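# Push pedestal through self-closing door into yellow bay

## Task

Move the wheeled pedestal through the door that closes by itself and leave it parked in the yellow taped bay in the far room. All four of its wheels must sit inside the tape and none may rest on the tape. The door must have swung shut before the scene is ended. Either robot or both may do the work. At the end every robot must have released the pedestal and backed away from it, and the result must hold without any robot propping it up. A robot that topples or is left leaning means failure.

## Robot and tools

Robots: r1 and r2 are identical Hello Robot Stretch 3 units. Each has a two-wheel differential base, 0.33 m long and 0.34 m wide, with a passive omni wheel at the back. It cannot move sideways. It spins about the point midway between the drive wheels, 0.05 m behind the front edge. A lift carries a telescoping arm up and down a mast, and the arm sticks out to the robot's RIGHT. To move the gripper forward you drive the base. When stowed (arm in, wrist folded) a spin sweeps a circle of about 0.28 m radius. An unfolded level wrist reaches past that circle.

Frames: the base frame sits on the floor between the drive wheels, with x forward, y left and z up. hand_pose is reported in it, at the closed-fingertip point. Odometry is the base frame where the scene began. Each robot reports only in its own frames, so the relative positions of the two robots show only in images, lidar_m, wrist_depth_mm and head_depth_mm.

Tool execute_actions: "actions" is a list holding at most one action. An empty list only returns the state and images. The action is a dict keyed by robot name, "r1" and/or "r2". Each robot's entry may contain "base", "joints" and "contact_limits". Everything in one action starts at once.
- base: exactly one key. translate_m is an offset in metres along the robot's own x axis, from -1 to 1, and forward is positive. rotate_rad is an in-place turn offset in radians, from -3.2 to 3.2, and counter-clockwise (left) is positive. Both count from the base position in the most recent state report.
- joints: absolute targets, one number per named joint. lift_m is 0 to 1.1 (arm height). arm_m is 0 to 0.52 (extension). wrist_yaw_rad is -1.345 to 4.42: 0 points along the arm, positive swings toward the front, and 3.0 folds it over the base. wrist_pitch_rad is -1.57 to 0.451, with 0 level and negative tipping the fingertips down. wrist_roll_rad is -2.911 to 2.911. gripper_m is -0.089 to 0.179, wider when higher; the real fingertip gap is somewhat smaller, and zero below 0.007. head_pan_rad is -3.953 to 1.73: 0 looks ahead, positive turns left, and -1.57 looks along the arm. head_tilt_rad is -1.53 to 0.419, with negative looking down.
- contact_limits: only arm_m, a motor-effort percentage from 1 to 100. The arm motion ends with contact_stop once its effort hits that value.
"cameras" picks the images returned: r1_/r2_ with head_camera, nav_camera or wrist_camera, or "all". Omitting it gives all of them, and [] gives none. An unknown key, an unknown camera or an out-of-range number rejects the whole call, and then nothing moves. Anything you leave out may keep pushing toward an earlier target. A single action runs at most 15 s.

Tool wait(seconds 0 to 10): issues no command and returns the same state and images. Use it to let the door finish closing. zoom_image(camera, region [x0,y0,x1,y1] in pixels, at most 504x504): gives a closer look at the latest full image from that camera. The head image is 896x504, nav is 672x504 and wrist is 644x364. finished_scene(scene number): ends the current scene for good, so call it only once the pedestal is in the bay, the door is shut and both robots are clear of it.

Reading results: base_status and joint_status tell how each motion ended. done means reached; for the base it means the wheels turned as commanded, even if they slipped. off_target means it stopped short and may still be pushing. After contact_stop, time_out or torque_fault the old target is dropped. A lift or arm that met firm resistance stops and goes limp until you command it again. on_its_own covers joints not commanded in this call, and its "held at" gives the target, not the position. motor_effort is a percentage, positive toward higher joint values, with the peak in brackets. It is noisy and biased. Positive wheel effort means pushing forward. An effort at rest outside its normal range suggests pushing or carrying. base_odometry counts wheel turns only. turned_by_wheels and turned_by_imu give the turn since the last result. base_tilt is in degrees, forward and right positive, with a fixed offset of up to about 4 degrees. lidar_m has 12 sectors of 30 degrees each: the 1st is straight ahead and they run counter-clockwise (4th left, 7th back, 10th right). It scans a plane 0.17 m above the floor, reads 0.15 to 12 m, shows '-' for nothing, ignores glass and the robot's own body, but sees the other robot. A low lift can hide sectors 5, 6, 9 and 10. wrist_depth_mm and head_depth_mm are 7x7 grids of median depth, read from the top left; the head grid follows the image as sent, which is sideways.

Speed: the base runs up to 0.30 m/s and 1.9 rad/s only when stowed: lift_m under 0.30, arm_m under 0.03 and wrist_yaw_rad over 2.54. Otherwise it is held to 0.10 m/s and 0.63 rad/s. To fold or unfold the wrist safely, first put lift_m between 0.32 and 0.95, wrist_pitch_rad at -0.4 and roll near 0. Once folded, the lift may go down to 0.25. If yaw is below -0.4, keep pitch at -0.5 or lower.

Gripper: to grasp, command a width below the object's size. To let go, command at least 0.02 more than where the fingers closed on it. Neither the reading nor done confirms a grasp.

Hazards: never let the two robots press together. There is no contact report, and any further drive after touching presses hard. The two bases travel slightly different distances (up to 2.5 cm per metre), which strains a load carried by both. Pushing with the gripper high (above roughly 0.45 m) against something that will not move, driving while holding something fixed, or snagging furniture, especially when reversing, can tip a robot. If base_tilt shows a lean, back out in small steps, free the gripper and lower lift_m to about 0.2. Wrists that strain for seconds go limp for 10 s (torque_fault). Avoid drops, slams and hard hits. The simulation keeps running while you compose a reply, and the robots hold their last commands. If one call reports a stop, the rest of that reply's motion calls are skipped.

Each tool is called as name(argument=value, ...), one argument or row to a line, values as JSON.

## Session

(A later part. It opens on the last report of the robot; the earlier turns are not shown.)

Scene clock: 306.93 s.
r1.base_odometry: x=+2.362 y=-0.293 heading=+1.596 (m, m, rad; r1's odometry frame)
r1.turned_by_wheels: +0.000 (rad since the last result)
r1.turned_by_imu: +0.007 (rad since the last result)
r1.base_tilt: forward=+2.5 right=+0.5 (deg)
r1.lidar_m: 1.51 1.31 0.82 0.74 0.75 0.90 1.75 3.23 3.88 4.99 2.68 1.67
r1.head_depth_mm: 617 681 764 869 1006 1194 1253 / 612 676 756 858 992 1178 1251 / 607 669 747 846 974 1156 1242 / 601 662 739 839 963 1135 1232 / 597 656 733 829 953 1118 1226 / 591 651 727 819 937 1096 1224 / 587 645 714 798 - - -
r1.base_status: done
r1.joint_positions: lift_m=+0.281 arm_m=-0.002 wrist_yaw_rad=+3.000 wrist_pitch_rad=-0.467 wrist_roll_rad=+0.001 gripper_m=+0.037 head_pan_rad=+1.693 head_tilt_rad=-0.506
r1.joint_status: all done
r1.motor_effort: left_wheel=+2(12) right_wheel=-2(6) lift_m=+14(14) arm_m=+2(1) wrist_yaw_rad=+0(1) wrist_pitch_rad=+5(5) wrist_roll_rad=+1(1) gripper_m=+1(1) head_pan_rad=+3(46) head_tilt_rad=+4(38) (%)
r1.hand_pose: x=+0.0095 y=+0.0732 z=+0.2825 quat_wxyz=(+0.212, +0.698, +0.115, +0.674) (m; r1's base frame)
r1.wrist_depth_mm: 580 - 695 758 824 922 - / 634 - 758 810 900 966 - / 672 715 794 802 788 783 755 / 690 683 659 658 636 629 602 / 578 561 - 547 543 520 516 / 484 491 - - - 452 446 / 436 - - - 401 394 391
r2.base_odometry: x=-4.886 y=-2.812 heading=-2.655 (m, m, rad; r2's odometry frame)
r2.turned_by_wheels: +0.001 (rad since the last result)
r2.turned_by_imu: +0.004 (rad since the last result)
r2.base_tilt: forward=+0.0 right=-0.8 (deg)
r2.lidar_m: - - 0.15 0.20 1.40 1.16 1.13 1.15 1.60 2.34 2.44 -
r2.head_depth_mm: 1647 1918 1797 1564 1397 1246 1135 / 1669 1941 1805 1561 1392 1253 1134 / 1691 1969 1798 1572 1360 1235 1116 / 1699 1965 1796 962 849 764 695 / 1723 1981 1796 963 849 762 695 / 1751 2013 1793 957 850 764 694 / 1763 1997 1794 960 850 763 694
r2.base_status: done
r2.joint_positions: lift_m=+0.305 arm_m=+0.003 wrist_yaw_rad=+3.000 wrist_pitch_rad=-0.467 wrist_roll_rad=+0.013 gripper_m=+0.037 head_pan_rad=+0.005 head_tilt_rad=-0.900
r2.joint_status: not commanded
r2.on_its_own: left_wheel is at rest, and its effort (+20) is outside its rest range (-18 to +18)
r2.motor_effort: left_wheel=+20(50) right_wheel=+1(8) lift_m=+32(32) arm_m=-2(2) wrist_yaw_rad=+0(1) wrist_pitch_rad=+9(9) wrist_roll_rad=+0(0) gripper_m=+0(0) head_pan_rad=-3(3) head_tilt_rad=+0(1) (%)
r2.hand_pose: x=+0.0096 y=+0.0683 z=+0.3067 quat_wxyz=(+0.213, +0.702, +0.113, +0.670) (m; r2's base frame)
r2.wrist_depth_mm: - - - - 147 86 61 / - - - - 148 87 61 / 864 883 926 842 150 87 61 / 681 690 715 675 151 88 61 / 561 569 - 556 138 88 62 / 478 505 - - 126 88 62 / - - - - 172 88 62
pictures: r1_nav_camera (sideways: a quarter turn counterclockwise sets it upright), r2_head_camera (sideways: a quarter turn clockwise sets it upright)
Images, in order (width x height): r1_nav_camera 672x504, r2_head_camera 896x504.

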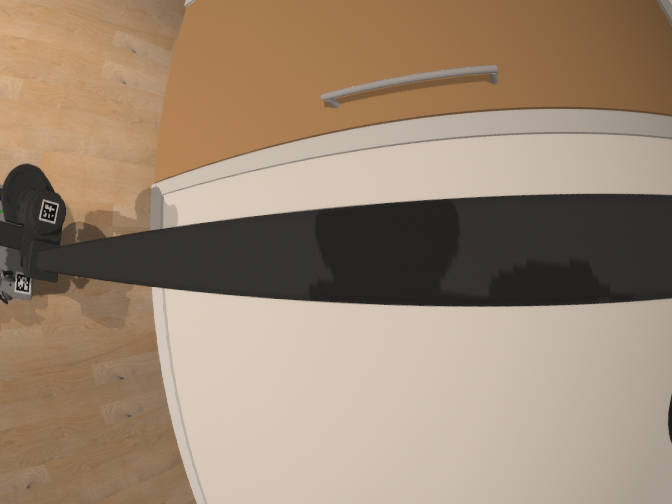

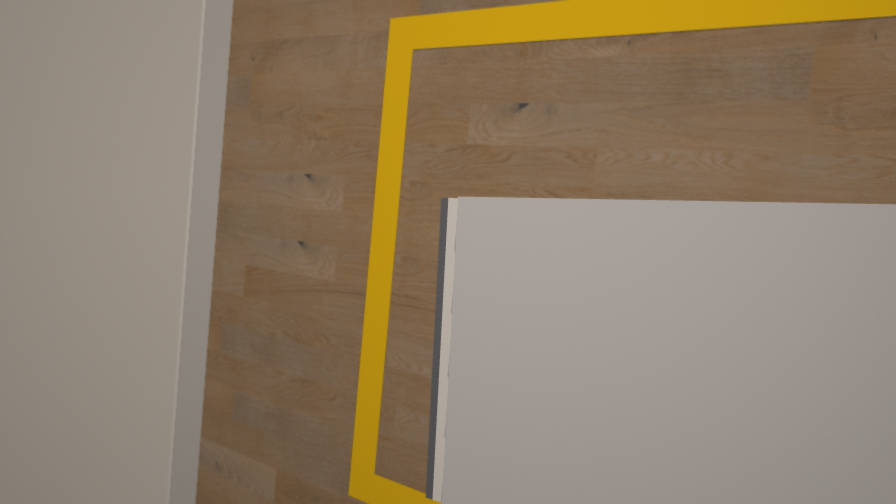

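execute_actions(
  actions=[
    {"r2":{"base":{"translate_m":0.22}}},
  ],
  cameras=[],
)

execute_actions(
  actions=[
    {"r2":{"base":{"translate_m":-0.1},"joints":{"lift_m":0.28}}},
  ],
  cameras=[],
)

execute_actions(
  actions=[
    {"r2":{"base":{"translate_m":-0.45},"joints":{"head_tilt_rad":-0.85}}},
  ],
)

Scene clock: 313.10 s.
r1.base_odometry: x=+2.362 y=-0.293 heading=+1.596 (m, m, rad; r1's odometry frame)
r1.turned_by_wheels: +0.000 (rad since the last result)
r1.turned_by_imu: +0.001 (rad since the last result)
r1.base_tilt: forward=+2.5 right=+0.5 (deg)
r1.lidar_m: 1.51 1.31 0.82 0.74 0.75 0.91 1.74 3.22 3.91 5.01 2.68 1.68
r1.head_depth_mm: 616 683 764 870 1003 1191 1251 / 612 675 758 859 994 1174 1245 / 607 670 749 846 977 1151 1236 / 601 663 740 839 964 1136 1236 / 596 657 732 828 955 1116 1230 / 592 653 726 818 938 1098 1225 / 586 645 713 799 - - -
r1.base_status: not commanded
r1.joint_positions: lift_m=+0.281 arm_m=-0.002 wrist_yaw_rad=+3.000 wrist_pitch_rad=-0.467 wrist_roll_rad=+0.001 gripper_m=+0.037 head_pan_rad=+1.693 head_tilt_rad=-0.506
r1.joint_status: not commanded
r1.motor_effort: left_wheel=+1(2) right_wheel=-2(2) lift_m=+14(14) arm_m=+1(1) wrist_yaw_rad=+0(0) wrist_pitch_rad=+5(5) wrist_roll_rad=+0(0) gripper_m=+0(1) head_pan_rad=+3(3) head_tilt_rad=+3(2) (%)
r1.hand_pose: x=+0.0095 y=+0.0732 z=+0.2825 quat_wxyz=(+0.212, +0.698, +0.115, +0.674) (m; r1's base frame)
r1.wrist_depth_mm: 585 - 685 754 828 918 - / 623 - 737 814 901 964 - / 675 719 789 797 804 779 759 / 693 684 661 651 634 617 623 / 565 553 - 539 547 518 510 / 488 492 - - - 456 447 / 434 - - - 399 394 392
r2.base_odometry: x=-5.080 y=-2.915 heading=-2.654 (m, m, rad; r2's odometry frame)
r2.turned_by_wheels: +0.001 (rad since the last result)
r2.turned_by_imu: +0.002 (rad since the last result)
r2.base_tilt: forward=+0.0 right=-0.9 (deg)
r2.lidar_m: - - 0.15 0.20 1.69 1.37 1.35 1.36 1.94 2.36 2.06 2.05
r2.head_depth_mm: 1439 1663 1795 1571 1386 1248 1132 / 1452 1692 1801 1568 1399 1251 1135 / 1473 1715 1808 1566 1369 1232 1118 / 1486 1736 1786 966 851 765 694 / 1507 1766 1788 964 848 764 693 / 1516 1782 1800 959 850 764 692 / 1536 1817 1783 956 848 762 694
r2.base_status: translate_m off_target (by the wheels' count: +0.2199 of +0.2200)
r2.joint_positions: lift_m=+0.305 arm_m=+0.003 wrist_yaw_rad=+3.000 wrist_pitch_rad=-0.467 wrist_roll_rad=+0.013 gripper_m=+0.037 head_pan_rad=+0.005 head_tilt_rad=-0.900
r2.joint_status: not commanded
r2.on_its_own: left_wheel is at rest, and its effort (+23) is outside its rest range (-18 to +18)
r2.motor_effort: left_wheel=+23(36) right_wheel=-2(18) lift_m=+32(32) arm_m=-2(2) wrist_yaw_rad=+1(0) wrist_pitch_rad=+9(9) wrist_roll_rad=+0(0) gripper_m=+0(0) head_pan_rad=-3(3) head_tilt_rad=-1(1) (%)
r2.hand_pose: x=+0.0096 y=+0.0683 z=+0.3067 quat_wxyz=(+0.213, +0.702, +0.113, +0.670) (m; r2's base frame)
r2.wrist_depth_mm: - - - - 147 86 61 / - - - - 148 87 61 / 858 880 928 841 150 87 61 / 692 699 726 669 151 88 62 / 553 575 - 552 138 88 62 / 478 509 - - 127 89 62 / - - - - 173 89 62
pictures: none
No camera images: the call's "cameras" was empty. Leave "cameras" out to get every camera's image.

Scene clock: 315.17 s.
r1.base_odometry: x=+2.362 y=-0.293 heading=+1.596 (m, m, rad; r1's odometry frame)
r1.turned_by_wheels: +0.000 (rad since the last result)
r1.turned_by_imu: +0.000 (rad since the last result)
r1.base_tilt: forward=+2.4 right=+0.5 (deg)
r1.lidar_m: 1.51 1.32 0.82 0.74 0.75 0.90 1.75 3.22 3.92 4.98 2.68 1.68
r1.head_depth_mm: 616 683 765 870 1007 1195 1254 / 612 675 757 857 993 1171 1239 / 607 669 748 846 977 1156 1238 / 602 662 740 837 964 1137 1236 / 597 658 732 829 948 1120 1230 / 591 652 725 817 937 1096 1225 / 587 646 715 796 - - -
r1.base_status: not commanded
r1.joint_positions: lift_m=+0.281 arm_m=-0.002 wrist_yaw_rad=+3.000 wrist_pitch_rad=-0.467 wrist_roll_rad=+0.001 gripper_m=+0.037 head_pan_rad=+1.693 head_tilt_rad=-0.506
r1.joint_status: not commanded
r1.motor_effort: left_wheel=+2(2) right_wheel=-2(2) lift_m=+14(14) arm_m=+1(1) wrist_yaw_rad=+1(0) wrist_pitch_rad=+5(5) wrist_roll_rad=+0(0) gripper_m=+0(0) head_pan_rad=+4(3) head_tilt_rad=+3(4) (%)
r1.hand_pose: x=+0.0095 y=+0.0732 z=+0.2825 quat_wxyz=(+0.212, +0.698, +0.115, +0.674) (m; r1's base frame)
r1.wrist_depth_mm: 584 - 688 747 820 914 - / 634 - 743 821 903 975 - / 686 713 781 814 803 777 757 / 692 676 671 656 635 621 608 / 577 561 - 541 548 522 516 / 485 491 - - - 450 442 / 437 - - - 398 393 389
r2.base_odometry: x=-4.992 y=-2.868 heading=-2.654 (m, m, rad; r2's odometry frame)
r2.turned_by_wheels: +0.000 (rad since the last result)
r2.turned_by_imu: +0.000 (rad since the last result)
r2.base_tilt: forward=+0.0 right=-0.8 (deg)
r2.lidar_m: 0.15 0.16 0.22 2.40 1.56 1.28 1.25 1.26 1.78 2.35 2.20 0.16
r2.head_depth_mm: 1534 1778 1797 1566 1387 1255 1137 / 1545 1798 1807 1567 1395 1253 1138 / 1561 1822 1796 1536 1364 1226 1119 / 1594 1844 1780 964 851 763 799 / 1616 1879 1804 961 850 762 835 / 1619 1903 1784 959 850 765 877 / 1639 1932 1795 957 846 761 919
r2.base_status: done
r2.joint_positions: lift_m=+0.280 arm_m=+0.003 wrist_yaw_rad=+3.000 wrist_pitch_rad=-0.467 wrist_roll_rad=+0.013 gripper_m=+0.037 head_pan_rad=+0.005 head_tilt_rad=-0.900
r2.joint_status: all done
r2.motor_effort: left_wheel=+1(14) right_wheel=-2(10) lift_m=+20(26) arm_m=-1(2) wrist_yaw_rad=+0(0) wrist_pitch_rad=+9(9) wrist_roll_rad=+0(0) gripper_m=+0(0) head_pan_rad=-3(3) head_tilt_rad=-1(0) (%)
r2.hand_pose: x=+0.0096 y=+0.0683 z=+0.2822 quat_wxyz=(+0.213, +0.702, +0.113, +0.670) (m; r2's base frame)
r2.wrist_depth_mm: - - - - 397 232 164 / - - - - 401 234 165 / 813 816 863 882 402 235 165 / 628 652 684 685 403 235 166 / 524 544 - 567 369 237 166 / 466 - - - 339 237 167 / - - - - 405 239 166
pictures: none
No camera images: the call's "cameras" was empty. Leave "cameras" out to get every camera's image.

Scene clock: 318.33 s.
r1.base_odometry: x=+2.362 y=-0.293 heading=+1.596 (m, m, rad; r1's odometry frame)
r1.turned_by_wheels: +0.000 (rad since the last result)
r1.turned_by_imu: +0.000 (rad since the last result)
r1.base_tilt: forward=+2.5 right=+0.5 (deg)
r1.lidar_m: 1.51 1.32 0.82 0.74 0.75 0.91 1.74 3.22 3.91 4.99 2.68 1.68
r1.head_depth_mm: 617 683 764 872 1007 1194 1250 / 611 675 756 860 990 1174 1250 / 607 670 748 848 981 1157 1240 / 601 663 741 838 963 1136 1240 / 596 657 734 828 952 1118 1229 / 591 651 726 818 934 1097 1222 / 587 646 712 798 - - -
r1.base_status: not commanded
r1.joint_positions: lift_m=+0.281 arm_m=-0.002 wrist_yaw_rad=+3.000 wrist_pitch_rad=-0.467 wrist_roll_rad=+0.001 gripper_m=+0.037 head_pan_rad=+1.693 head_tilt_rad=-0.506
r1.joint_status: not commanded
r1.motor_effort: left_wheel=+1(1) right_wheel=-2(2) lift_m=+14(14) arm_m=+1(1) wrist_yaw_rad=+1(1) wrist_pitch_rad=+5(5) wrist_roll_rad=+0(0) gripper_m=+1(0) head_pan_rad=+3(3) head_tilt_rad=+3(2) (%)
r1.hand_pose: x=+0.0095 y=+0.0732 z=+0.2825 quat_wxyz=(+0.212, +0.698, +0.115, +0.674) (m; r1's base frame)
r1.wrist_depth_mm: 582 - 677 751 818 914 - / 633 - 761 821 900 976 - / 693 722 793 818 796 771 752 / 696 682 669 654 626 620 612 / 567 557 - 542 544 525 518 / 483 493 - - - 448 445 / 435 - - - 404 397 392
r2.base_odometry: x=-4.594 y=-2.657 heading=-2.654 (m, m, rad; r2's odometry frame)
r2.turned_by_wheels: +0.000 (rad since the last result)
r2.turned_by_imu: -0.002 (rad since the last result)
r2.base_tilt: forward=+0.0 right=-0.8 (deg)
r2.lidar_m: 0.60 0.63 2.48 2.26 0.96 0.82 0.80 0.85 1.09 2.32 2.46 2.14
r2.head_depth_mm: 1930 2158 1898 1624 1424 1269 1146 / 1957 2157 1898 1625 1428 1268 1147 / 1969 2179 1843 1595 1437 1264 1148 / 2004 2191 1163 1011 1190 1263 1142 / 2009 2215 1159 1014 1203 1270 1140 / 2039 2189 1157 1013 1219 1268 1143 / 2060 2228 1800 1017 1367 1262 1138
r2.base_status: done
r2.joint_positions: lift_m=+0.280 arm_m=+0.003 wrist_yaw_rad=+3.000 wrist_pitch_rad=-0.467 wrist_roll_rad=+0.013 gripper_m=+0.037 head_pan_rad=+0.005 head_tilt_rad=-0.852
r2.joint_status: all done
r2.motor_effort: left_wheel=+1(6) right_wheel=-2(11) lift_m=+20(20) arm_m=-2(1) wrist_yaw_rad=+0(0) wrist_pitch_rad=+9(9) wrist_roll_rad=+0(1) gripper_m=+0(0) head_pan_rad=-3(3) head_tilt_rad=+1(11) (%)
r2.hand_pose: x=+0.0096 y=+0.0683 z=+0.2822 quat_wxyz=(+0.213, +0.702, +0.113, +0.670) (m; r2's base frame)
r2.wrist_depth_mm: 931 - - - - - - / 924 - - - - - - / 830 819 869 877 922 947 988 / 643 655 694 688 707 726 711 / 525 531 - 558 589 587 596 / 461 - - - 494 499 501 / - - - - 418 426 432
pictures: r1_head_camera (sideways: a quarter turn clockwise sets it upright), r1_nav_camera (sideways: a quarter turn counterclockwise sets it upright), r1_wrist_camera, r2_head_camera (sideways: a quarter turn clockwise sets it upright), r2_nav_camera (sideways: a quarter turn counterclockwise sets it upright), r2_wrist_camera
Images, in order (width x height): r1_head_camera 896x504, r1_nav_camera 672x504, r1_wrist_camera 644x364, r2_head_camera 896x504, r2_nav_camera 672x504, r2_wrist_camera 644x364.

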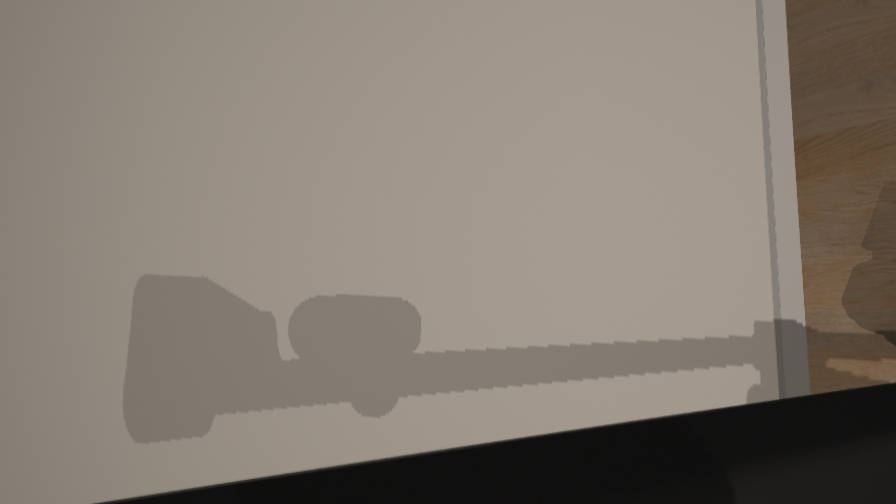

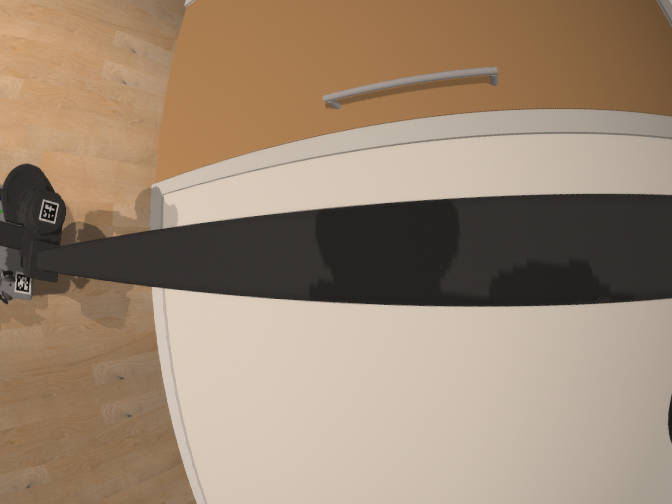

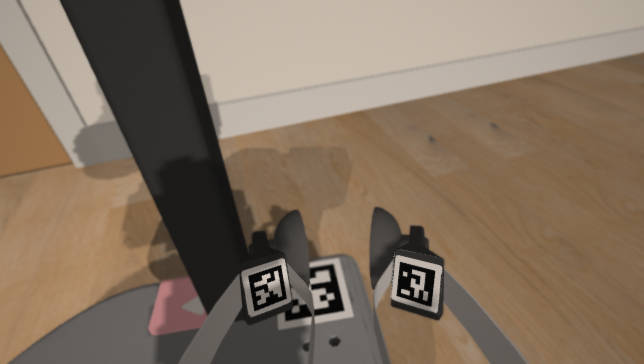

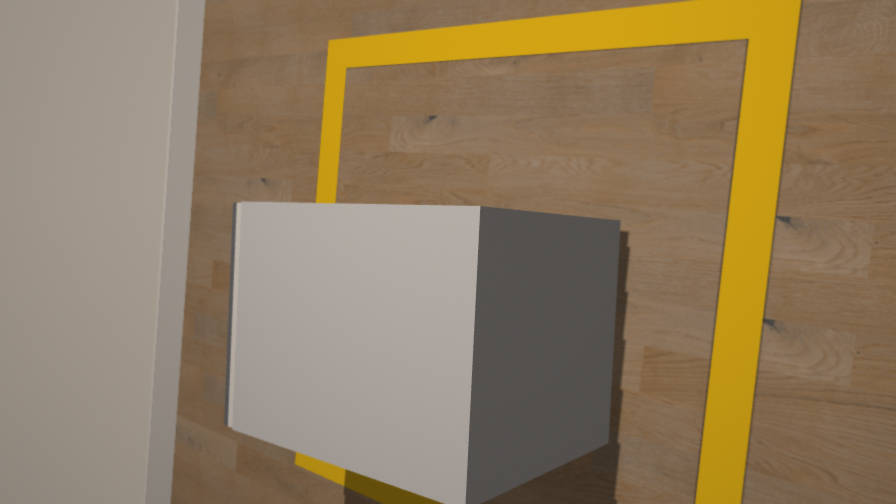

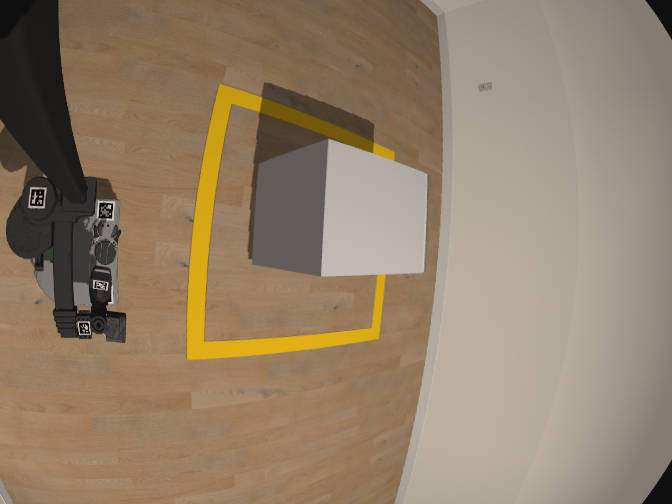

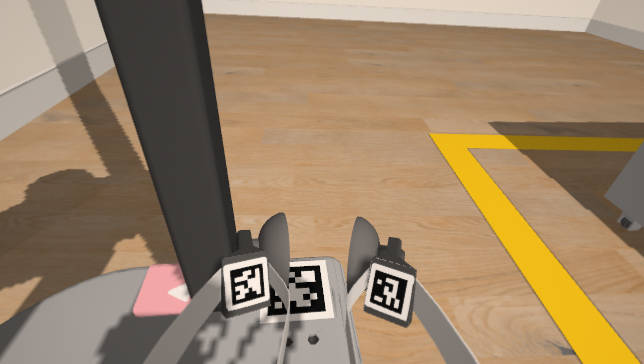

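zoom_image(
  camera="r1_nav_camera",
  region=[140, 0, 672, 220],
)

Region (140, 0, 672, 220) is 532x220 pixels. A region can be at most 504 by 504 pixels.

zoom_image(
  camera="r1_nav_camera",
  region=[130, 0, 630, 220],
)

zoom_image(
  camera="r1_wrist_camera",
  region=[0, 40, 200, 220],
)

Region (130, 0, 630, 220) of r1_nav_camera's 672x504 image, scaled by 1.008, with more detail than that image has; it fills the top 222 rows of this view, and the rest is white.

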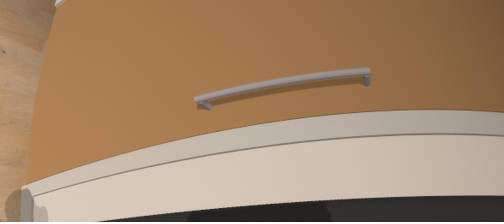

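Region (0, 40, 200, 220) of r1_wrist_camera's 644x364 image, scaled by 2.520; it fills the top 454 rows of this view, and the rest is white.

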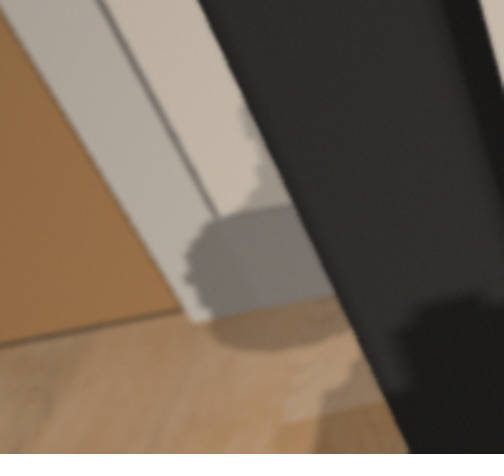

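finished_scene(
  scene=2,
)

The scene is finished: the task was done.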